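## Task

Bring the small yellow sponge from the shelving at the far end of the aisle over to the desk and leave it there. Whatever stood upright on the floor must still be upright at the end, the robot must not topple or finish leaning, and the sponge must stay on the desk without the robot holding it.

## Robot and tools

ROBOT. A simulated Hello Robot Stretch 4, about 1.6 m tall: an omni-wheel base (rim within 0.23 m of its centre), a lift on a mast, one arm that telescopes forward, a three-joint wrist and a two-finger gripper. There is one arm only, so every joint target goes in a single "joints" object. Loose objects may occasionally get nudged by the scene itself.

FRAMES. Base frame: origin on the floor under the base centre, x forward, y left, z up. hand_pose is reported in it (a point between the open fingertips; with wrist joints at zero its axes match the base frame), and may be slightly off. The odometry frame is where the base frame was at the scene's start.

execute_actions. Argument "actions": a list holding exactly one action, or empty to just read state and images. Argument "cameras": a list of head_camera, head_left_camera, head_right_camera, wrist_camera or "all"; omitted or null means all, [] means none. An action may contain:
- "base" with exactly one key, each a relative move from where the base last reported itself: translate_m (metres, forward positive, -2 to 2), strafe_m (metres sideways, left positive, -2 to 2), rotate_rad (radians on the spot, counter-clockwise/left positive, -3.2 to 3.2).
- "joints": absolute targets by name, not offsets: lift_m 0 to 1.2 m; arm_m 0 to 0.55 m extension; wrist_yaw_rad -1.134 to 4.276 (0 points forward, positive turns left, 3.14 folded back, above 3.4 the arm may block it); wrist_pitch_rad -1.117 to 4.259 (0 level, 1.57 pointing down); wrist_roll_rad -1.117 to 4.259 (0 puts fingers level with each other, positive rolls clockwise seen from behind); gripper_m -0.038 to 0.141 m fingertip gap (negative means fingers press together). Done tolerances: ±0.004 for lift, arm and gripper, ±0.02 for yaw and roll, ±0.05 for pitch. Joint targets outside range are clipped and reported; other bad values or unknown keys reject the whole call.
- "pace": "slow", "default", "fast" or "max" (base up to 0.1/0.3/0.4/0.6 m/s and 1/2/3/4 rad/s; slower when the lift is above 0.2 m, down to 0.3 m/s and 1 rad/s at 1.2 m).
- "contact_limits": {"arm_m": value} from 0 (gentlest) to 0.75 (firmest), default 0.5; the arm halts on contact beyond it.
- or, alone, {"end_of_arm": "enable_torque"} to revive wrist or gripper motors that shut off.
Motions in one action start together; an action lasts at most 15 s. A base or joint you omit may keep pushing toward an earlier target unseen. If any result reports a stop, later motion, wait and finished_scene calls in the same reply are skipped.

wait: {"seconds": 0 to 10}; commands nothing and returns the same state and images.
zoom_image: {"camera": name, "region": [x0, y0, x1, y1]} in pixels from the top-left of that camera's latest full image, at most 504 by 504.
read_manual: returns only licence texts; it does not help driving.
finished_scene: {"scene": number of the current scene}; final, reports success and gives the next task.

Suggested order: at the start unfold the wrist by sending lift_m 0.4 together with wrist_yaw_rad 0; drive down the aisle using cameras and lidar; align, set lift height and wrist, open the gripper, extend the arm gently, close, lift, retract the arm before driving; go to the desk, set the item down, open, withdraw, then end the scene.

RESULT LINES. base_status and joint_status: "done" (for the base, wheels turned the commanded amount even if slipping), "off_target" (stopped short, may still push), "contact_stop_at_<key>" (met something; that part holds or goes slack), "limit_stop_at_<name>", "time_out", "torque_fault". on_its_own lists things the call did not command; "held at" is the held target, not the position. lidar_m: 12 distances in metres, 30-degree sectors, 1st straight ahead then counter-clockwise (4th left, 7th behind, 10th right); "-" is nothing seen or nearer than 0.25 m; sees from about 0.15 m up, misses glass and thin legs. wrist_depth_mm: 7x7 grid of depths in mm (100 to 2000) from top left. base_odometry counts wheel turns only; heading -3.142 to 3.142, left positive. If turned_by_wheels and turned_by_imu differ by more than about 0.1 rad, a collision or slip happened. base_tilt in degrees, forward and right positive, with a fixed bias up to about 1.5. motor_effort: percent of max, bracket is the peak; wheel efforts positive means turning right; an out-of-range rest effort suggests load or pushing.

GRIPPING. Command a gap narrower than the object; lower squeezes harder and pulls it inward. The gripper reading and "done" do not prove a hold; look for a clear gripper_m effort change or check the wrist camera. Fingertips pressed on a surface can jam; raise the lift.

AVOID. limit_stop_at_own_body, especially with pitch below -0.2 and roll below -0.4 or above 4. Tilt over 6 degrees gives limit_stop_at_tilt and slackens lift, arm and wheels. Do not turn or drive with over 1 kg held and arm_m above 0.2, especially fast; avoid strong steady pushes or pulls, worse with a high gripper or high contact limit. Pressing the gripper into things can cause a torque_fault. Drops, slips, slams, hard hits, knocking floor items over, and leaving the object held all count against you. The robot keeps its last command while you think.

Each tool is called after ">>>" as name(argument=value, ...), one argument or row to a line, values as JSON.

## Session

>>> execute_actions(
  actions=[],
)

Scene clock: 0.00 s.
base_odometry: x=+0.000 y=+0.000 heading=+0.000 (m, m, rad; odometry frame)
turned_by_wheels: +0.000 (rad since the last result)
turned_by_imu: +0.000 (rad since the last result)
base_tilt: forward=-0.5 right=+0.1 (deg)
lidar_m: 0.89 1.28 0.81 0.72 0.73 0.94 1.97 1.23 1.06 2.94 1.54 0.98
base_status: not commanded
joint_positions: lift_m=+0.269 arm_m=+0.002 wrist_yaw_rad=+3.230 wrist_pitch_rad=+0.006 wrist_roll_rad=+0.007 gripper_m=+0.057
joint_status: not commanded
motor_effort: lift_m=+21 arm_m=-1 wrist_yaw_rad=-3 wrist_pitch_rad=-6 wrist_roll_rad=+0 gripper_m=+1 wheel_0=+1 wheel_1=+0 wheel_2=+0 (%)
hand_pose: x=-0.1217 y=+0.0617 z=+0.4453 quat_wxyz=(-0.044, -0.003, +0.003, +0.999) (m; base frame)
wrist_depth_mm: - - 133 - - 1308 931 / - - 133 - - 1308 931 / - 112 135 - - 1308 931 / 141 138 255 - - 1281 917 / 214 1281 1921 - 1983 1281 917 / 216 1281 1229 1336 200 1255 931 / 218 960 1078 - 1025 991 904
pictures: head_camera, head_left_camera, head_right_camera, wrist_camera
Images, in order (width x height): head_camera 420x560, head_left_camera 420x672, head_right_camera 420x672, wrist_camera 616x392.

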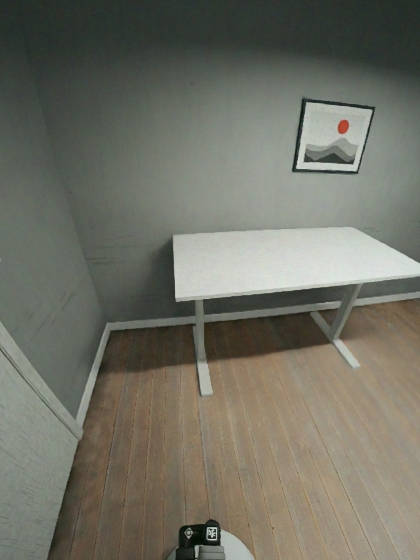

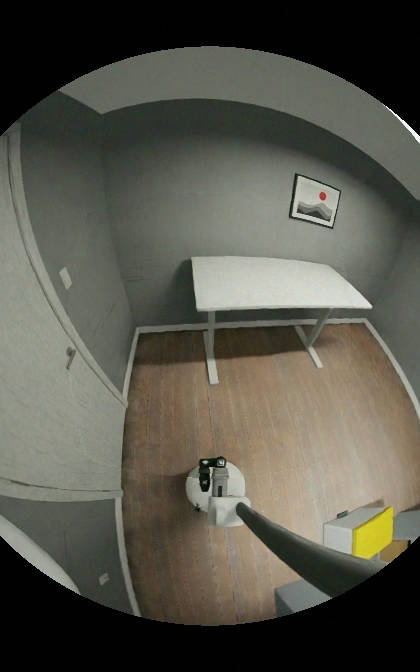

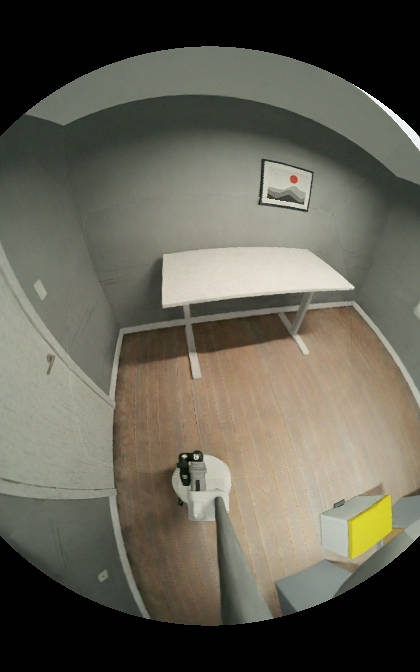

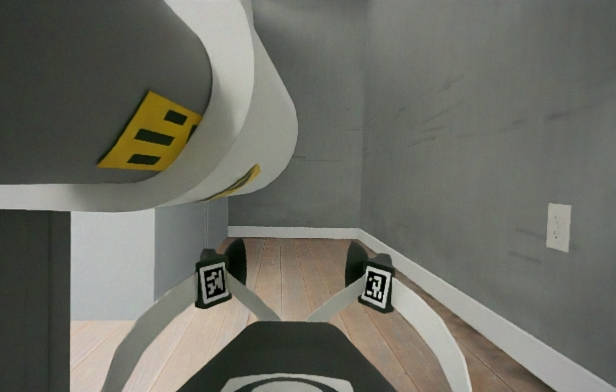

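>>> execute_actions(
  actions=[
    {"base": {"rotate_rad": -2.98}, "joints": {"lift_m": 0.23}, "pace": "fast"},
  ],
  cameras=["head_camera", "head_left_camera"],
)

Scene clock: 5.50 s.
base_odometry: x=+0.000 y=+0.000 heading=-2.979 (m, m, rad; odometry frame)
turned_by_wheels: -2.979 (rad since the last result)
turned_by_imu: -3.024 (rad since the last result)
base_tilt: forward=-0.5 right=+0.1 (deg)
lidar_m: 1.25 1.15 1.04 2.96 1.28 0.94 0.90 1.01 0.77 0.71 0.77 1.10
base_status: done
joint_positions: lift_m=+0.230 arm_m=+0.002 wrist_yaw_rad=+3.230 wrist_pitch_rad=+0.006 wrist_roll_rad=+0.007 gripper_m=+0.057
joint_status: all done
motor_effort: lift_m=+18(20) arm_m=-1(1) wrist_yaw_rad=-2(2) wrist_pitch_rad=-6(7) wrist_roll_rad=-1(1) gripper_m=-2(1) wheel_0=+4(14) wheel_1=+1(13) wheel_2=+3(14) (%)
hand_pose: x=-0.1217 y=+0.0617 z=+0.4068 quat_wxyz=(-0.044, -0.003, +0.003, +0.999) (m; base frame)
wrist_depth_mm: - - 133 1308 1138 1118 1098 / - - 133 1756 1756 1708 1708 / - 112 135 1336 1756 1756 1708 / 140 138 255 1808 1756 1756 1708 / 215 1537 1863 1863 1808 1756 1708 / 216 1308 1118 1160 200 1430 1464 / 218 866 991 - 946 917 991
pictures: head_camera, head_left_camera
Images, in order (width x height): head_camera 420x560, head_left_camera 420x672.

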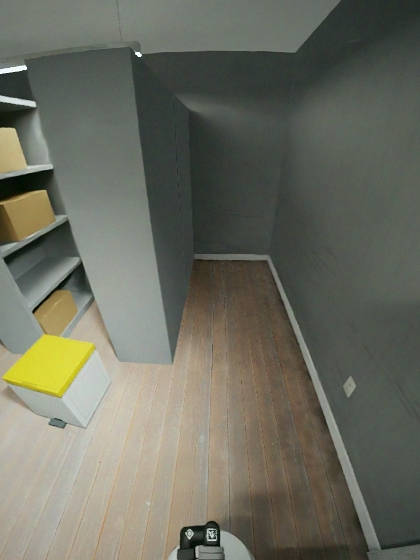

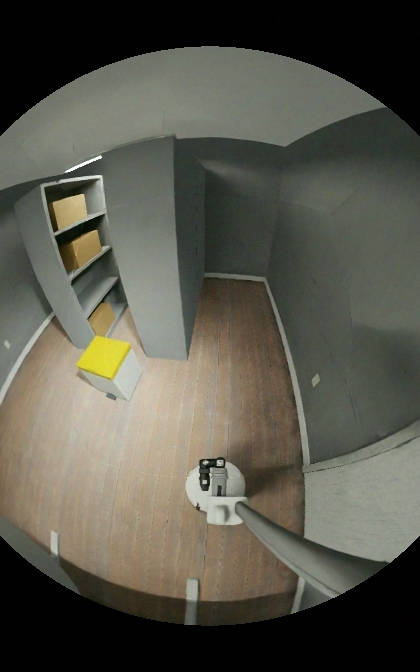

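>>> execute_actions(
  actions=[
    {"base": {"translate_m": 0.8}, "pace": "fast"},
  ],
  cameras=["head_left_camera"],
)

Scene clock: 11.83 s.
base_odometry: x=-0.789 y=-0.130 heading=-2.979 (m, m, rad; odometry frame)
turned_by_wheels: +0.000 (rad since the last result)
turned_by_imu: +0.003 (rad since the last result)
base_tilt: forward=-0.5 right=+0.1 (deg)
lidar_m: 1.18 0.50 0.55 0.77 3.08 1.76 2.05 1.04 0.79 0.77 0.80 1.12
base_status: done
joint_positions: lift_m=+0.230 arm_m=+0.002 wrist_yaw_rad=+3.230 wrist_pitch_rad=+0.006 wrist_roll_rad=+0.007 gripper_m=+0.057
joint_status: not commanded
motor_effort: lift_m=+18(18) arm_m=-1(1) wrist_yaw_rad=-2(2) wrist_pitch_rad=-7(6) wrist_roll_rad=+0(1) gripper_m=-2(2) wheel_0=+4(9) wheel_1=+1(8) wheel_2=+0(19) (%)
hand_pose: x=-0.1217 y=+0.0617 z=+0.4068 quat_wxyz=(-0.044, -0.003, +0.003, +0.999) (m; base frame)
wrist_depth_mm: - - 133 - - - - / - - 133 - - - - / - 112 135 - - - - / 141 138 255 - - - - / 215 1576 - - - - - / 216 1281 1138 1229 199 1397 1464 / 217 866 976 - 946 946 1008
pictures: head_left_camera
Images, in order (width x height): head_left_camera 420x672.

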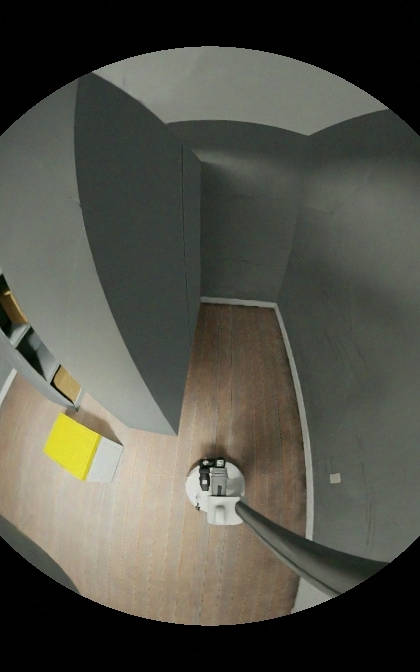

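>>> execute_actions(
  actions=[
    {"base": {"strafe_m": 0.48}, "pace": "fast"},
  ],
  cameras=["head_camera", "head_left_camera"],
)

Scene clock: 16.27 s.
base_odometry: x=-0.712 y=-0.603 heading=-2.979 (m, m, rad; odometry frame)
turned_by_wheels: +0.000 (rad since the last result)
turned_by_imu: -0.001 (rad since the last result)
base_tilt: forward=-0.5 right=+0.1 (deg)
lidar_m: 0.37 0.39 0.30 0.31 0.35 1.77 2.03 1.72 1.29 1.25 1.31 0.39
base_status: done
joint_positions: lift_m=+0.230 arm_m=+0.002 wrist_yaw_rad=+3.230 wrist_pitch_rad=+0.006 wrist_roll_rad=+0.007 gripper_m=+0.057
joint_status: not commanded
motor_effort: lift_m=+18(18) arm_m=-1(1) wrist_yaw_rad=-2(2) wrist_pitch_rad=-6(7) wrist_roll_rad=-1(1) gripper_m=+1(0) wheel_0=-2(16) wheel_1=-1(13) wheel_2=+0(1) (%)
hand_pose: x=-0.1217 y=+0.0617 z=+0.4068 quat_wxyz=(-0.044, -0.003, +0.003, +0.999) (m; base frame)
wrist_depth_mm: - - 133 - - - - / - - 133 - - - - / - 112 135 - - - - / 140 139 255 - - - - / 214 - - - - - - / 215 1255 1118 1255 198 1397 1430 / 217 866 976 - 976 917 991
pictures: head_camera, head_left_camera
Images, in order (width x height): head_camera 420x560, head_left_camera 420x672.

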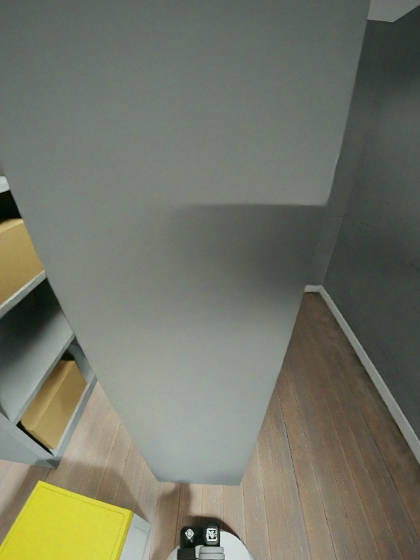

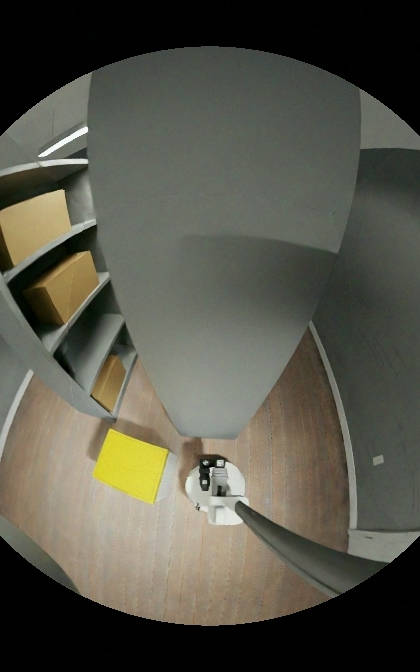

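>>> zoom_image(
  camera="head_left_camera",
  region=[70, 390, 270, 550],
)

Region (70, 390, 270, 550) of head_left_camera's 420x672 image, scaled by 2.520, with more detail than that image has; it fills the top 403 rows of this view, and the rest is white.

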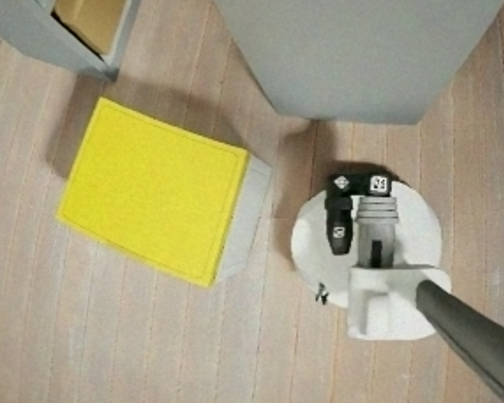

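>>> execute_actions(
  actions=[
    {"base": {"translate_m": 0.06}},
  ],
  cameras=[],
)

>>> execute_actions(
  actions=[
    {"base": {"strafe_m": 0.13}, "pace": "slow"},
  ],
  cameras=["head_left_camera"],
)

Scene clock: 21.27 s.
base_odometry: x=-0.771 y=-0.613 heading=-2.979 (m, m, rad; odometry frame)
turned_by_wheels: +0.000 (rad since the last result)
turned_by_imu: +0.000 (rad since the last result)
base_tilt: forward=-0.4 right=+0.1 (deg)
lidar_m: 0.31 0.34 0.31 0.30 0.35 1.86 2.11 1.74 1.30 1.23 1.30 0.33
base_status: done
joint_positions: lift_m=+0.230 arm_m=+0.002 wrist_yaw_rad=+3.230 wrist_pitch_rad=+0.006 wrist_roll_rad=+0.007 gripper_m=+0.057
joint_status: not commanded
motor_effort: lift_m=+18(18) arm_m=-1(0) wrist_yaw_rad=-2(3) wrist_pitch_rad=-6(6) wrist_roll_rad=+0(0) gripper_m=+2(1) wheel_0=+5(14) wheel_1=+3(9) wheel_2=-5(14) (%)
hand_pose: x=-0.1217 y=+0.0617 z=+0.4068 quat_wxyz=(-0.044, -0.003, +0.003, +0.999) (m; base frame)
wrist_depth_mm: - - 133 - - - - / - - 133 - - - - / - 112 135 - - - - / 141 138 255 - - - - / 214 - - - - - - / 216 1281 1098 1205 200 1430 1430 / 217 866 976 - 960 931 991
pictures: none
No camera images: the call's "cameras" was empty. Leave "cameras" out to get every camera's image.

Scene clock: 23.70 s.
base_odometry: x=-0.750 y=-0.741 heading=-2.979 (m, m, rad; odometry frame)
turned_by_wheels: +0.000 (rad since the last result)
turned_by_imu: +0.000 (rad since the last result)
base_tilt: forward=-0.4 right=+0.1 (deg)
lidar_m: 0.31 0.33 0.25 0.25 0.26 1.85 2.14 1.83 1.42 1.37 1.44 0.33
base_status: done
joint_positions: lift_m=+0.230 arm_m=+0.002 wrist_yaw_rad=+3.230 wrist_pitch_rad=+0.006 wrist_roll_rad=+0.007 gripper_m=+0.057
joint_status: not commanded
motor_effort: lift_m=+18(18) arm_m=+0(1) wrist_yaw_rad=-2(0) wrist_pitch_rad=-6(5) wrist_roll_rad=+0(1) gripper_m=-1(1) wheel_0=-9(11) wheel_1=+6(8) wheel_2=+0(3) (%)
hand_pose: x=-0.1217 y=+0.0617 z=+0.4068 quat_wxyz=(-0.044, -0.003, +0.003, +0.999) (m; base frame)
wrist_depth_mm: - - 133 - - - - / - - 133 - - - - / - 112 135 - - - - / 141 138 255 - - - - / 215 - - - - - 254 / 216 1281 1118 1229 200 1397 251 / 218 878 991 - 960 917 248
pictures: head_left_camera
Images, in order (width x height): head_left_camera 420x672.

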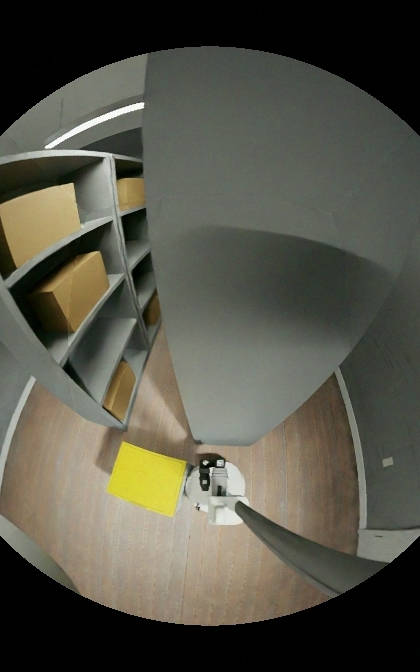

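>>> execute_actions(
  actions=[
    {"base": {"strafe_m": 0.53}},
  ],
  cameras=["head_camera", "head_left_camera"],
)

Scene clock: 28.37 s.
base_odometry: x=-0.664 y=-1.264 heading=-2.979 (m, m, rad; odometry frame)
turned_by_wheels: +0.000 (rad since the last result)
turned_by_imu: -0.001 (rad since the last result)
base_tilt: forward=-0.5 right=+0.1 (deg)
lidar_m: 0.92 0.41 0.25 0.25 0.25 2.60 2.11 1.83 1.98 1.89 0.48 0.49
base_status: done
joint_positions: lift_m=+0.230 arm_m=+0.002 wrist_yaw_rad=+3.230 wrist_pitch_rad=+0.006 wrist_roll_rad=+0.007 gripper_m=+0.057
joint_status: not commanded
motor_effort: lift_m=+18(18) arm_m=-1(1) wrist_yaw_rad=-2(2) wrist_pitch_rad=-7(7) wrist_roll_rad=-1(0) gripper_m=+0(3) wheel_0=-7(20) wheel_1=+3(11) wheel_2=+0(1) (%)
hand_pose: x=-0.1217 y=+0.0617 z=+0.4068 quat_wxyz=(-0.044, -0.003, +0.003, +0.999) (m; base frame)
wrist_depth_mm: - - 133 - - - - / - - 133 - - - - / - 112 135 - - - - / 141 138 255 - - - - / 213 - - - - 1921 207 / 216 1281 1118 1229 199 1182 205 / 217 878 991 - 960 252 204
pictures: head_camera, head_left_camera
Images, in order (width x height): head_camera 420x560, head_left_camera 420x672.

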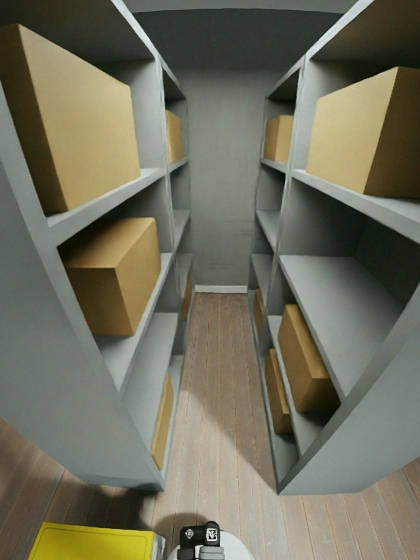

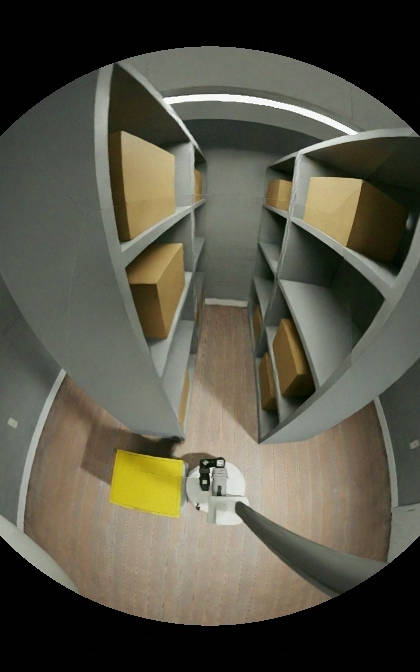

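>>> execute_actions(
  actions=[
    {"base": {"strafe_m": -0.05}},
  ],
  cameras=[],
)

>>> execute_actions(
  actions=[
    {"base": {"rotate_rad": -0.034}},
  ],
  cameras=["head_camera"],
)

Scene clock: 34.53 s.
base_odometry: x=-0.672 y=-1.214 heading=-2.979 (m, m, rad; odometry frame)
turned_by_wheels: +0.000 (rad since the last result)
turned_by_imu: +0.000 (rad since the last result)
base_tilt: forward=-0.5 right=+0.1 (deg)
lidar_m: 1.09 0.46 0.25 0.25 0.25 2.63 2.11 1.82 1.92 1.84 0.47 0.44
base_status: done
joint_positions: lift_m=+0.230 arm_m=+0.002 wrist_yaw_rad=+3.230 wrist_pitch_rad=+0.006 wrist_roll_rad=+0.007 gripper_m=+0.057
joint_status: not commanded
motor_effort: lift_m=+18(18) arm_m=+0(1) wrist_yaw_rad=-2(2) wrist_pitch_rad=-5(6) wrist_roll_rad=-1(0) gripper_m=-1(4) wheel_0=+5(13) wheel_1=+0(10) wheel_2=+0(2) (%)
hand_pose: x=-0.1217 y=+0.0617 z=+0.4068 quat_wxyz=(-0.044, -0.003, +0.003, +0.999) (m; base frame)
wrist_depth_mm: - - 133 - - - - / - - 134 - - - - / - 112 135 - - - - / 141 138 255 - - - - / 214 - - - - - 282 / 216 1281 1118 1229 200 1366 279 / 218 866 991 - 976 917 278
pictures: none
No camera images: the call's "cameras" was empty. Leave "cameras" out to get every camera's image.

Scene clock: 35.07 s.
base_odometry: x=-0.672 y=-1.215 heading=-3.012 (m, m, rad; odometry frame)
turned_by_wheels: -0.033 (rad since the last result)
turned_by_imu: -0.034 (rad since the last result)
base_tilt: forward=-0.4 right=+0.1 (deg)
lidar_m: 1.12 0.44 0.26 0.25 0.25 2.66 2.53 1.79 1.93 1.85 0.50 0.43
base_status: done
joint_positions: lift_m=+0.230 arm_m=+0.002 wrist_yaw_rad=+3.230 wrist_pitch_rad=+0.006 wrist_roll_rad=+0.007 gripper_m=+0.057
joint_status: not commanded
motor_effort: lift_m=+18(18) arm_m=-1(1) wrist_yaw_rad=-2(2) wrist_pitch_rad=-7(6) wrist_roll_rad=+0(1) gripper_m=-2(1) wheel_0=+5(7) wheel_1=+2(9) wheel_2=+6(8) (%)
hand_pose: x=-0.1217 y=+0.0617 z=+0.4068 quat_wxyz=(-0.044, -0.003, +0.003, +0.999) (m; base frame)
wrist_depth_mm: - - 133 - - - - / - - 133 - - - - / - 112 135 - - - - / 141 138 254 - - - - / 214 - - - - - 272 / 216 1308 1138 1229 198 1397 271 / 217 866 976 - 946 917 268
pictures: head_camera
Images, in order (width x height): head_camera 420x560.

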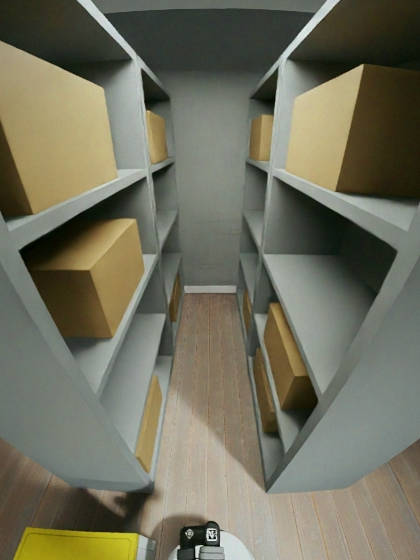

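>>> execute_actions(
  actions=[
    {"base": {"translate_m": 1.15}, "pace": "fast"},
  ],
  cameras=["head_camera", "head_left_camera", "head_right_camera"],
)

Scene clock: 40.30 s.
base_odometry: x=-1.812 y=-1.364 heading=-3.012 (m, m, rad; odometry frame)
turned_by_wheels: +0.000 (rad since the last result)
turned_by_imu: +0.004 (rad since the last result)
base_tilt: forward=-0.4 right=+0.1 (deg)
lidar_m: 1.05 0.44 0.31 0.28 0.31 0.46 1.10 0.40 0.26 0.26 0.28 0.37
base_status: done
joint_positions: lift_m=+0.230 arm_m=+0.002 wrist_yaw_rad=+3.230 wrist_pitch_rad=+0.006 wrist_roll_rad=+0.007 gripper_m=+0.057
joint_status: not commanded
motor_effort: lift_m=+18(18) arm_m=-1(1) wrist_yaw_rad=-3(2) wrist_pitch_rad=-7(7) wrist_roll_rad=-1(0) gripper_m=+0(1) wheel_0=+4(11) wheel_1=+2(9) wheel_2=-3(16) (%)
hand_pose: x=-0.1217 y=+0.0617 z=+0.4068 quat_wxyz=(-0.044, -0.003, +0.003, +0.999) (m; base frame)
wrist_depth_mm: - - 133 - - 809 809 / - - 133 - - 831 809 / - 112 135 - - 831 421 / 140 138 254 - - 831 820 / 214 891 - - 1078 750 676 / 216 891 1160 1229 200 627 427 / 218 768 1008 - 960 539 413
pictures: head_camera, head_left_camera, head_right_camera
Images, in order (width x height): head_camera 420x560, head_left_camera 420x672, head_right_camera 420x672.

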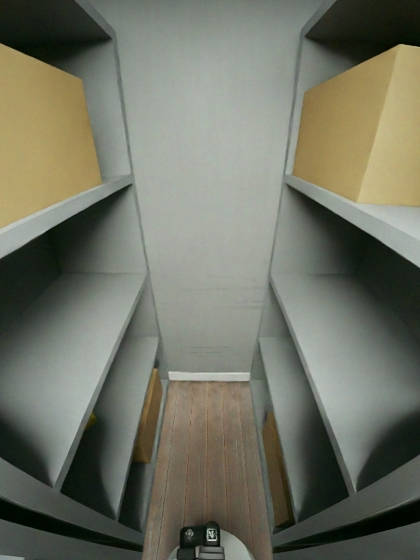

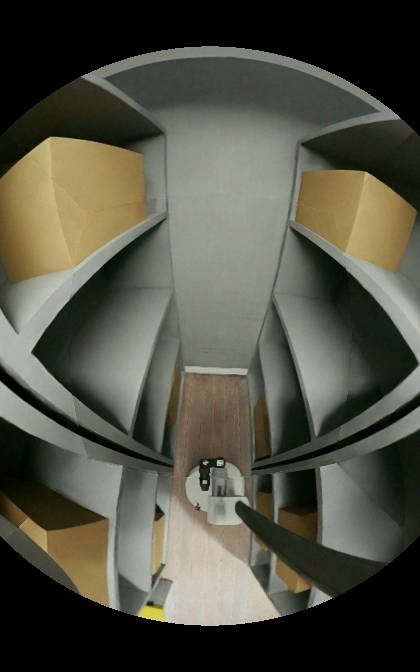

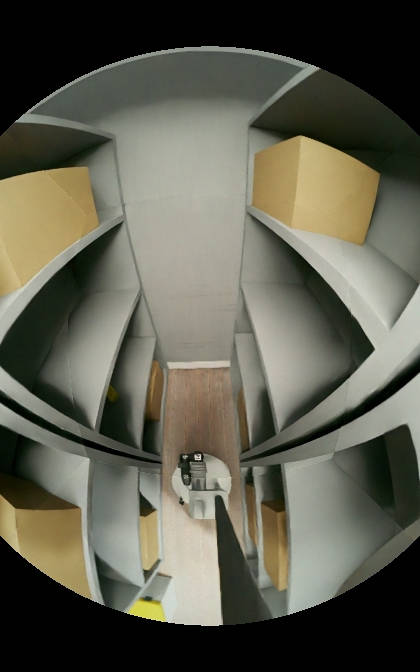

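>>> zoom_image(
  camera="head_camera",
  region=[40, 330, 180, 510],
)

>>> zoom_image(
  camera="head_right_camera",
  region=[70, 330, 190, 470],
)

Region (40, 330, 180, 510) of head_camera's 420x560 image, scaled by 2.800, with more detail than that image has.

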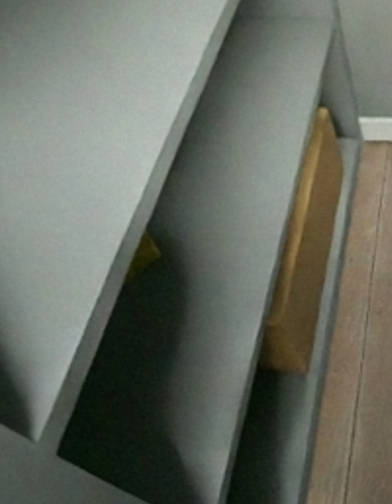

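Region (70, 330, 190, 470) of head_right_camera's 420x672 image, scaled by 3.600, with more detail than that image has; it fills the left 432 columns of this view, and the rest is white.

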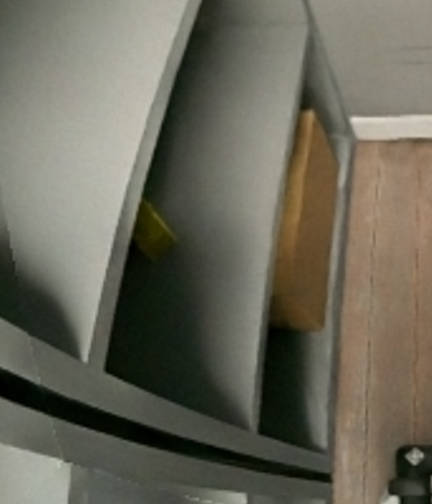

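>>> execute_actions(
  actions=[
    {"base": {"translate_m": 0.33}, "joints": {"lift_m": 0.55, "wrist_yaw_rad": 2.65}},
  ],
  cameras=["head_right_camera", "wrist_camera"],
)

Scene clock: 63.93 s.
base_odometry: x=-2.139 y=-1.406 heading=-3.011 (m, m, rad; odometry frame)
turned_by_wheels: +0.000 (rad since the last result)
turned_by_imu: +0.001 (rad since the last result)
base_tilt: forward=-0.4 right=+0.1 (deg)
lidar_m: 0.72 0.44 0.32 0.31 0.30 0.46 1.14 0.40 0.27 0.26 0.28 0.40
base_status: done
joint_positions: lift_m=+0.550 arm_m=+0.002 wrist_yaw_rad=+2.650 wrist_pitch_rad=+0.006 wrist_roll_rad=+0.007 gripper_m=+0.057
joint_status: all done
motor_effort: lift_m=+23(26) arm_m=-1(1) wrist_yaw_rad=-1(9) wrist_pitch_rad=-6(7) wrist_roll_rad=+0(0) gripper_m=+0(1) wheel_0=+5(8) wheel_1=+3(7) wheel_2=-4(15) (%)
hand_pose: x=-0.0397 y=+0.2132 z=+0.7264 quat_wxyz=(+0.243, -0.002, +0.004, +0.970) (m; base frame)
wrist_depth_mm: - - 831 445 384 424 424 / - - 831 445 397 469 549 / - - 1255 442 402 469 559 / - - 1255 445 407 473 574 / - - 1229 445 410 488 585 / - 1808 661 382 199 492 580 / 1499 1430 1025 - 424 488 525
pictures: head_right_camera, wrist_camera
Images, in order (width x height): head_right_camera 420x672, wrist_camera 616x392.

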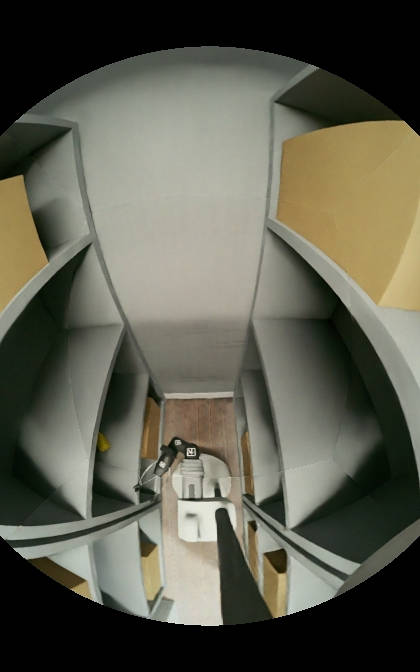

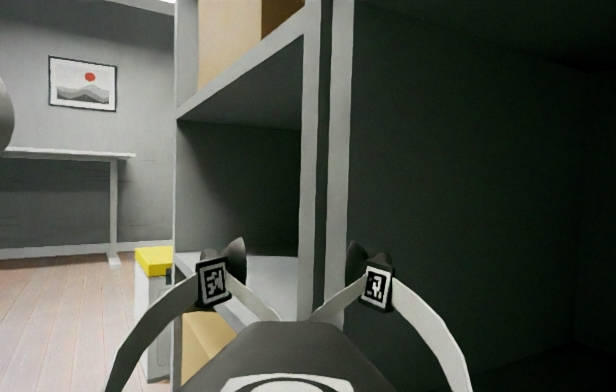

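>>> execute_actions(
  actions=[
    {"base": {"rotate_rad": 1.4}, "joints": {"wrist_yaw_rad": 0.0, "wrist_pitch_rad": 0.45, "lift_m": 0.53}},
  ],
  cameras=["head_right_camera", "wrist_camera"],
)

Scene clock: 68.13 s.
base_odometry: x=-2.139 y=-1.406 heading=-1.613 (m, m, rad; odometry frame)
turned_by_wheels: +1.399 (rad since the last result)
turned_by_imu: +1.419 (rad since the last result)
base_tilt: forward=-0.5 right=+0.1 (deg)
lidar_m: 0.30 0.31 0.38 0.77 0.50 0.31 0.28 0.28 0.33 0.66 0.55 0.35
base_status: done
joint_positions: lift_m=+0.530 arm_m=+0.002 wrist_yaw_rad=+0.000 wrist_pitch_rad=+0.452 wrist_roll_rad=+0.007 gripper_m=+0.057
joint_status: all done
motor_effort: lift_m=+18(23) arm_m=-1(0) wrist_yaw_rad=-3(9) wrist_pitch_rad=-4(1) wrist_roll_rad=-1(0) gripper_m=+1(0) wheel_0=-7(8) wheel_1=-4(8) wheel_2=-6(14) (%)
hand_pose: x=+0.4330 y=-0.0873 z=+0.5825 quat_wxyz=(+0.975, +0.003, +0.224, -0.001) (m; base frame)
wrist_depth_mm: 459 473 488 512 535 549 574 / 484 504 525 549 569 597 609 / 500 525 549 564 585 603 603 / 392 399 389 355 418 430 439 / 314 317 319 324 329 336 340 / 259 260 247 259 200 273 278 / 222 217 231 - 231 226 235
pictures: head_right_camera, wrist_camera
Images, in order (width x height): head_right_camera 420x672, wrist_camera 616x392.

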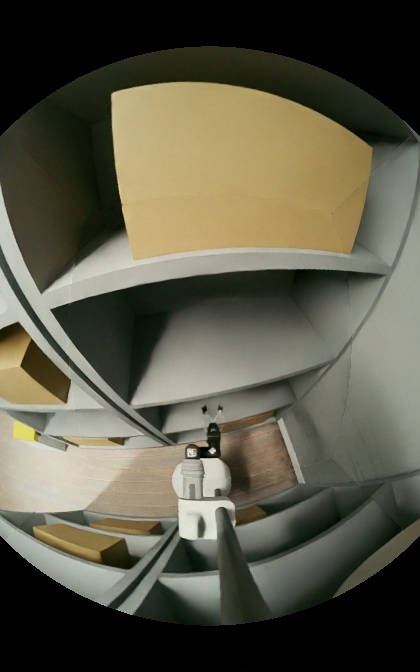

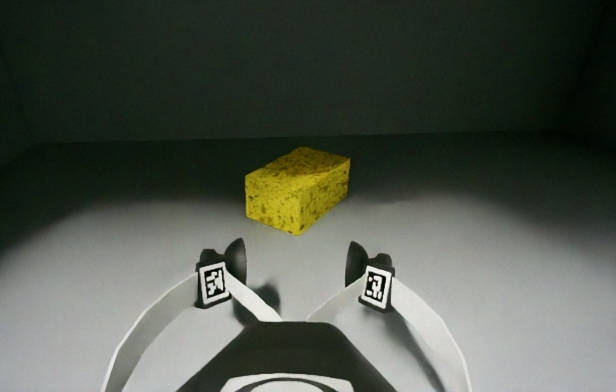

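>>> execute_actions(
  actions=[
    {"base": {"rotate_rad": 0.29}, "joints": {"wrist_yaw_rad": -0.84, "lift_m": 0.57, "arm_m": 0.26, "gripper_m": 0.12}, "contact_limits": {"arm_m": 0.3}},
  ],
  cameras=["head_left_camera", "wrist_camera"],
)

Scene clock: 87.00 s.
base_odometry: x=-2.139 y=-1.406 heading=-1.324 (m, m, rad; odometry frame)
turned_by_wheels: +0.289 (rad since the last result)
turned_by_imu: +0.293 (rad since the last result)
base_tilt: forward=-0.4 right=+0.1 (deg)
lidar_m: 0.30 0.33 0.52 0.82 0.36 0.27 0.27 0.30 0.42 0.72 0.39 0.30
base_status: done
joint_positions: lift_m=+0.570 arm_m=+0.259 wrist_yaw_rad=-0.840 wrist_pitch_rad=+0.452 wrist_roll_rad=+0.007 gripper_m=+0.120
joint_status: all done
motor_effort: lift_m=+23(26) arm_m=+6(6) wrist_yaw_rad=-3(6) wrist_pitch_rad=-6(5) wrist_roll_rad=+0(1) gripper_m=+0(2) wheel_0=-5(9) wheel_1=-3(7) wheel_2=-5(11) (%)
contact_limits: arm_m 0.3
hand_pose: x=+0.5380 y=-0.2516 z=+0.6220 quat_wxyz=(+0.890, +0.094, +0.203, -0.398) (m; base frame)
wrist_depth_mm: 279 317 368 439 539 580 504 / 289 336 389 477 597 603 517 / 304 351 415 508 627 627 539 / 322 373 442 496 508 521 521 / 336 362 382 389 394 402 410 / 309 293 293 258 301 327 334 / 265 263 277 - 277 277 279
pictures: head_left_camera, wrist_camera
Images, in order (width x height): head_left_camera 420x672, wrist_camera 616x392.

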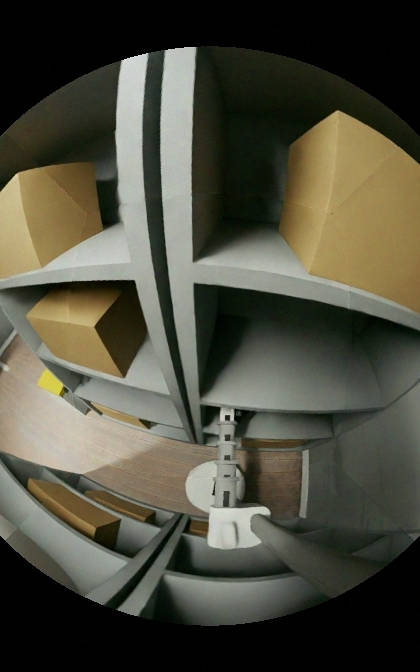

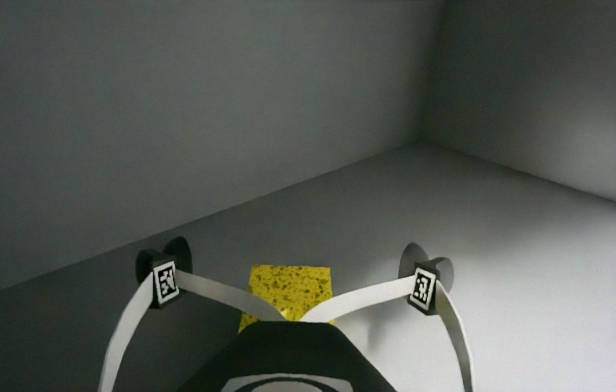

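>>> execute_actions(
  actions=[
    {"joints": {"lift_m": 0.5, "gripper_m": 0.1}},
  ],
  cameras=["wrist_camera"],
)

Scene clock: 89.87 s.
base_odometry: x=-2.139 y=-1.406 heading=-1.324 (m, m, rad; odometry frame)
turned_by_wheels: +0.000 (rad since the last result)
turned_by_imu: +0.000 (rad since the last result)
base_tilt: forward=-0.4 right=+0.1 (deg)
lidar_m: 0.30 0.34 0.51 0.80 0.36 0.27 0.26 0.30 0.42 0.71 0.38 0.30
base_status: not commanded
joint_positions: lift_m=+0.500 arm_m=+0.259 wrist_yaw_rad=-0.840 wrist_pitch_rad=+0.451 wrist_roll_rad=+0.007 gripper_m=+0.100
joint_status: all done
motor_effort: lift_m=+17(23) arm_m=+6(6) wrist_yaw_rad=-1(3) wrist_pitch_rad=-3(5) wrist_roll_rad=+0(0) gripper_m=+0(1) wheel_0=-6(6) wheel_1=-3(3) wheel_2=-5(5) (%)
hand_pose: x=+0.5380 y=-0.2517 z=+0.5527 quat_wxyz=(+0.890, +0.094, +0.203, -0.398) (m; base frame)
wrist_depth_mm: 279 315 368 439 544 569 508 / 289 334 392 473 597 603 521 / 304 349 413 462 504 517 512 / 312 340 345 262 362 366 373 / 265 270 220 202 281 286 290 / 220 208 193 179 214 233 236 / 189 187 196 - 196 197 200
pictures: wrist_camera
Images, in order (width x height): wrist_camera 616x392.

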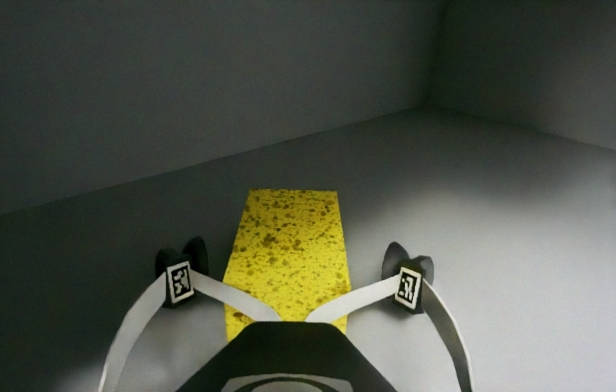

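>>> execute_actions(
  actions=[
    {"joints": {"gripper_m": 0.025}},
  ],
  cameras=["wrist_camera"],
)

Scene clock: 92.40 s.
base_odometry: x=-2.139 y=-1.406 heading=-1.324 (m, m, rad; odometry frame)
turned_by_wheels: +0.000 (rad since the last result)
turned_by_imu: +0.000 (rad since the last result)
base_tilt: forward=-0.4 right=+0.1 (deg)
lidar_m: 0.28 0.33 0.51 0.79 0.36 0.26 0.27 0.31 0.45 0.71 0.37 0.30
base_status: not commanded
joint_positions: lift_m=+0.500 arm_m=+0.259 wrist_yaw_rad=-0.840 wrist_pitch_rad=+0.452 wrist_roll_rad=+0.007 gripper_m=+0.025
joint_status: all done
motor_effort: lift_m=+17(17) arm_m=+6(6) wrist_yaw_rad=-3(5) wrist_pitch_rad=-4(4) wrist_roll_rad=+0(0) gripper_m=-12(14) wheel_0=-6(6) wheel_1=-3(3) wheel_2=-5(5) (%)
hand_pose: x=+0.5380 y=-0.2516 z=+0.5526 quat_wxyz=(+0.890, +0.094, +0.203, -0.398) (m; base frame)
wrist_depth_mm: 277 317 368 436 539 574 504 / 293 334 392 473 597 597 521 / 304 353 410 466 496 512 517 / 314 336 343 251 357 364 373 / 263 267 212 196 279 283 287 / 220 208 189 173 189 232 235 / 186 184 196 - 195 191 199
pictures: wrist_camera
Images, in order (width x height): wrist_camera 616x392.

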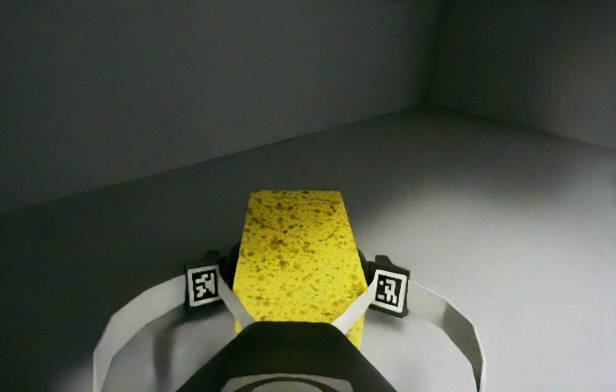

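>>> execute_actions(
  actions=[
    {"base": {"strafe_m": -0.32}, "joints": {"lift_m": 0.58, "arm_m": 0.004}},
  ],
  cameras=["wrist_camera", "head_left_camera"],
)

Scene clock: 95.90 s.
base_odometry: x=-2.450 y=-1.485 heading=-1.324 (m, m, rad; odometry frame)
turned_by_wheels: +0.000 (rad since the last result)
turned_by_imu: +0.000 (rad since the last result)
base_tilt: forward=-0.4 right=+0.1 (deg)
lidar_m: 0.26 0.29 0.45 0.91 0.41 0.31 0.31 0.33 0.40 0.39 0.36 0.28
base_status: done
joint_positions: lift_m=+0.580 arm_m=+0.005 wrist_yaw_rad=-0.840 wrist_pitch_rad=+0.452 wrist_roll_rad=+0.007 gripper_m=+0.025
joint_status: all done
motor_effort: lift_m=+23(23) arm_m=-6(6) wrist_yaw_rad=-2(3) wrist_pitch_rad=-6(6) wrist_roll_rad=-1(0) gripper_m=-13(11) wheel_0=+5(16) wheel_1=-3(16) wheel_2=+0(3) (%)
hand_pose: x=+0.2841 y=-0.2516 z=+0.6320 quat_wxyz=(+0.889, +0.095, +0.203, -0.398) (m; base frame)
wrist_depth_mm: 445 512 496 377 306 265 266 / 469 535 539 402 319 286 277 / 496 569 591 427 338 307 287 / 492 504 512 252 355 330 298 / 392 399 213 195 357 353 312 / 322 309 190 172 189 366 324 / 278 273 291 - 436 387 338
pictures: head_left_camera, wrist_camera
Images, in order (width x height): head_left_camera 420x672, wrist_camera 616x392.

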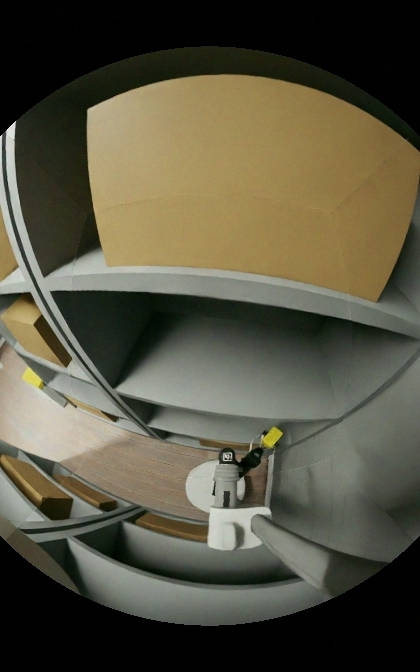

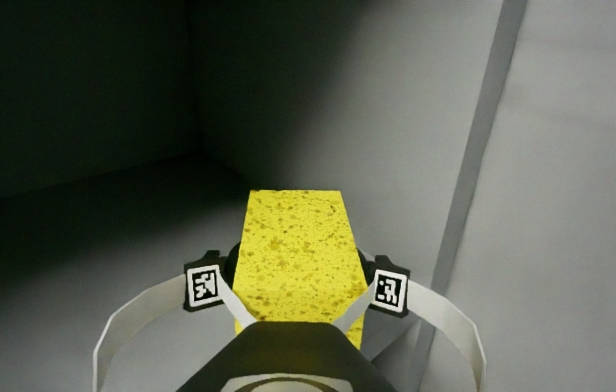

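>>> execute_actions(
  actions=[
    {"base": {"rotate_rad": 1.485}, "joints": {"wrist_yaw_rad": -0.25}},
  ],
  cameras=["head_camera", "wrist_camera"],
)

Scene clock: 100.93 s.
base_odometry: x=-2.450 y=-1.485 heading=+0.160 (m, m, rad; odometry frame)
turned_by_wheels: +1.484 (rad since the last result)
turned_by_imu: +1.506 (rad since the last result)
base_tilt: forward=-0.4 right=+0.1 (deg)
lidar_m: 1.13 0.42 0.31 0.30 0.31 0.43 0.41 0.40 0.27 0.27 0.28 0.41
base_status: done
joint_positions: lift_m=+0.580 arm_m=+0.005 wrist_yaw_rad=-0.250 wrist_pitch_rad=+0.452 wrist_roll_rad=+0.007 gripper_m=+0.025
joint_status: all done
motor_effort: lift_m=+23(23) arm_m=-6(6) wrist_yaw_rad=-2(4) wrist_pitch_rad=-6(6) wrist_roll_rad=+0(0) gripper_m=-14(13) wheel_0=-6(12) wheel_1=-3(5) wheel_2=-4(13) (%)
hand_pose: x=+0.4058 y=-0.1489 z=+0.6320 quat_wxyz=(+0.967, +0.031, +0.222, -0.122) (m; base frame)
wrist_depth_mm: 960 - - 1118 1160 266 257 / 1008 - - 1138 1060 276 279 / 1098 - - 1098 676 296 304 / 1138 1576 1618 251 473 319 336 / 931 1229 213 196 402 347 377 / 917 976 189 172 189 343 347 / 831 866 917 - 433 301 293
pictures: head_camera, wrist_camera
Images, in order (width x height): head_camera 420x560, wrist_camera 616x392.

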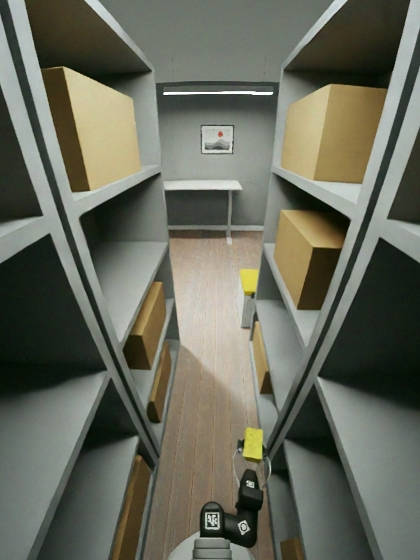

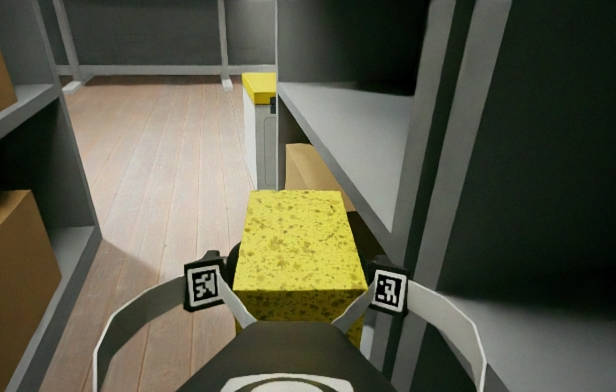

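>>> zoom_image(
  camera="head_camera",
  region=[150, 170, 290, 370],
)

Region (150, 170, 290, 370) of head_camera's 420x560 image, scaled by 2.520, with more detail than that image has; it fills the left 353 columns of this view, and the rest is white.

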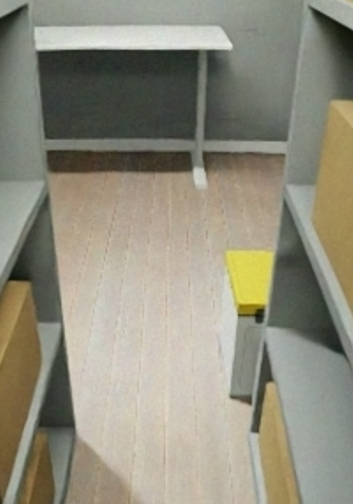

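>>> execute_actions(
  actions=[
    {"base": {"translate_m": 1.15}, "joints": {"wrist_yaw_rad": 0.0, "lift_m": 0.8}, "pace": "fast"},
  ],
  cameras=["head_camera", "wrist_camera"],
)

Scene clock: 112.43 s.
base_odometry: x=-1.315 y=-1.301 heading=+0.161 (m, m, rad; odometry frame)
turned_by_wheels: +0.000 (rad since the last result)
turned_by_imu: +0.004 (rad since the last result)
base_tilt: forward=-0.5 right=+0.1 (deg)
lidar_m: 2.38 0.39 0.28 0.26 0.30 0.43 1.12 0.42 0.31 0.29 0.31 0.54
base_status: done
joint_positions: lift_m=+0.800 arm_m=+0.005 wrist_yaw_rad=+0.000 wrist_pitch_rad=+0.452 wrist_roll_rad=+0.007 gripper_m=+0.025
joint_status: all done
motor_effort: lift_m=+23(28) arm_m=-6(6) wrist_yaw_rad=-2(6) wrist_pitch_rad=-6(6) wrist_roll_rad=-1(0) gripper_m=-12(13) wheel_0=+4(10) wheel_1=+2(9) wheel_2=-2(17) (%)
hand_pose: x=+0.4354 y=-0.0874 z=+0.8519 quat_wxyz=(+0.975, +0.003, +0.224, -0.001) (m; base frame)
wrist_depth_mm: - - - - - - - / - - - - - - - / - - - - - - - / 1983 - - 252 - - - / 1537 1618 212 195 1661 1756 1756 / 1308 1255 189 172 189 759 1366 / 1138 1098 1182 - 683 627 654
pictures: head_camera, wrist_camera
Images, in order (width x height): head_camera 420x560, wrist_camera 616x392.

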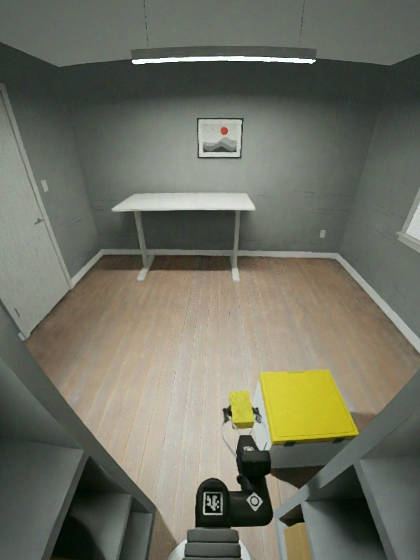

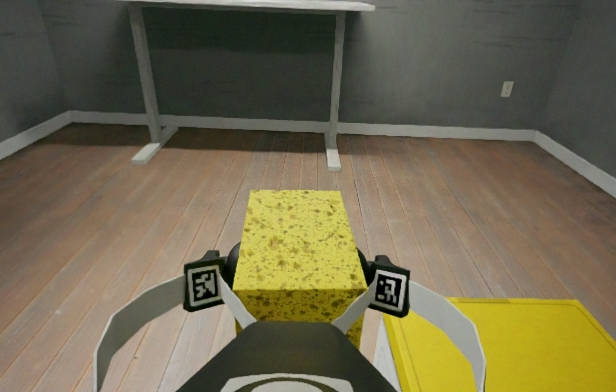

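>>> execute_actions(
  actions=[
    {"base": {"translate_m": 1.74}, "joints": {"lift_m": 0.99, "arm_m": 0.4}, "pace": "fast"},
  ],
  cameras=["head_camera", "head_right_camera", "wrist_camera"],
)

Scene clock: 121.57 s.
base_odometry: x=+0.403 y=-1.022 heading=+0.161 (m, m, rad; odometry frame)
turned_by_wheels: +0.000 (rad since the last result)
turned_by_imu: +0.006 (rad since the last result)
base_tilt: forward=-0.5 right=+0.1 (deg)
lidar_m: 0.63 0.67 0.95 1.78 1.93 1.49 1.11 0.92 2.00 1.88 2.00 0.67
base_status: done
joint_positions: lift_m=+0.990 arm_m=+0.399 wrist_yaw_rad=+0.000 wrist_pitch_rad=+0.452 wrist_roll_rad=+0.007 gripper_m=+0.025
joint_status: all done
motor_effort: lift_m=+23(24) arm_m=+6(7) wrist_yaw_rad=-3(2) wrist_pitch_rad=-6(6) wrist_roll_rad=+0(1) gripper_m=-8(13) wheel_0=+6(16) wheel_1=+2(7) wheel_2=-3(18) (%)
hand_pose: x=+0.8294 y=-0.0874 z=+1.0420 quat_wxyz=(+0.975, +0.003, +0.224, -0.001) (m; base frame)
wrist_depth_mm: 759 750 741 741 732 732 723 / 809 798 788 798 788 788 778 / 640 647 668 691 699 788 842 / 477 480 488 251 504 521 866 / 377 382 213 196 399 404 410 / 312 297 190 172 189 329 332 / 267 263 279 - 277 272 283
pictures: head_camera, head_right_camera, wrist_camera
Images, in order (width x height): head_camera 420x560, head_right_camera 420x672, wrist_camera 616x392.

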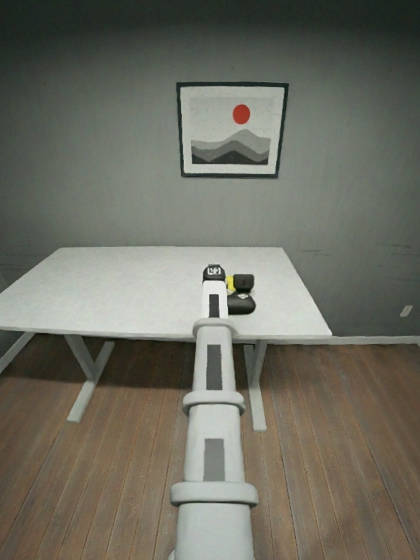

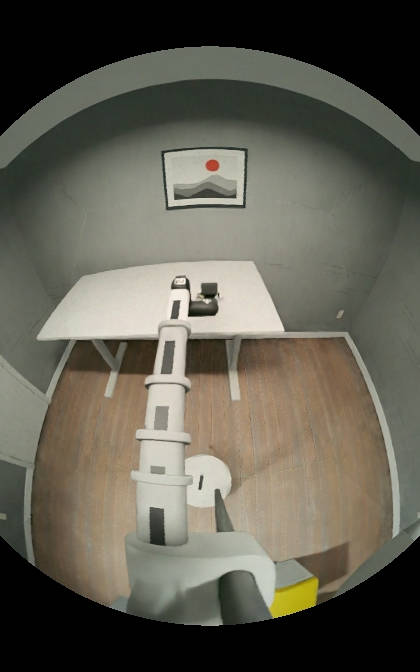

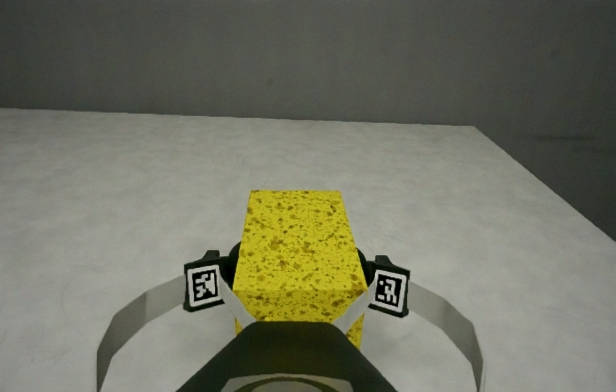

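>>> execute_actions(
  actions=[
    {"joints": {"lift_m": 0.92}},
  ],
  cameras=["wrist_camera"],
)

Scene clock: 124.23 s.
base_odometry: x=+0.403 y=-1.022 heading=+0.161 (m, m, rad; odometry frame)
turned_by_wheels: +0.000 (rad since the last result)
turned_by_imu: +0.000 (rad since the last result)
base_tilt: forward=-0.5 right=+0.1 (deg)
lidar_m: 0.65 0.66 0.94 1.78 1.93 1.51 1.08 0.92 1.98 1.88 1.99 0.67
base_status: not commanded
joint_positions: lift_m=+0.920 arm_m=+0.399 wrist_yaw_rad=+0.000 wrist_pitch_rad=+0.452 wrist_roll_rad=+0.007 gripper_m=+0.025
joint_status: all done
motor_effort: lift_m=+17(21) arm_m=+5(6) wrist_yaw_rad=-2(3) wrist_pitch_rad=-6(5) wrist_roll_rad=-1(0) gripper_m=-13(11) wheel_0=+6(6) wheel_1=+2(2) wheel_2=-3(3) (%)
hand_pose: x=+0.8294 y=-0.0874 z=+0.9724 quat_wxyz=(+0.975, +0.003, +0.224, -0.001) (m; base frame)
wrist_depth_mm: 759 750 741 741 732 723 732 / 691 723 741 778 759 768 778 / 455 469 473 492 500 517 820 / 338 342 345 251 362 368 373 / 266 271 213 196 282 286 289 / 222 210 190 173 189 235 236 / 189 186 198 - 197 193 201
pictures: wrist_camera
Images, in order (width x height): wrist_camera 616x392.

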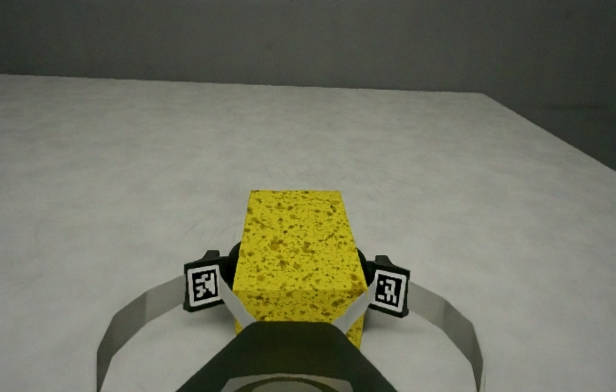

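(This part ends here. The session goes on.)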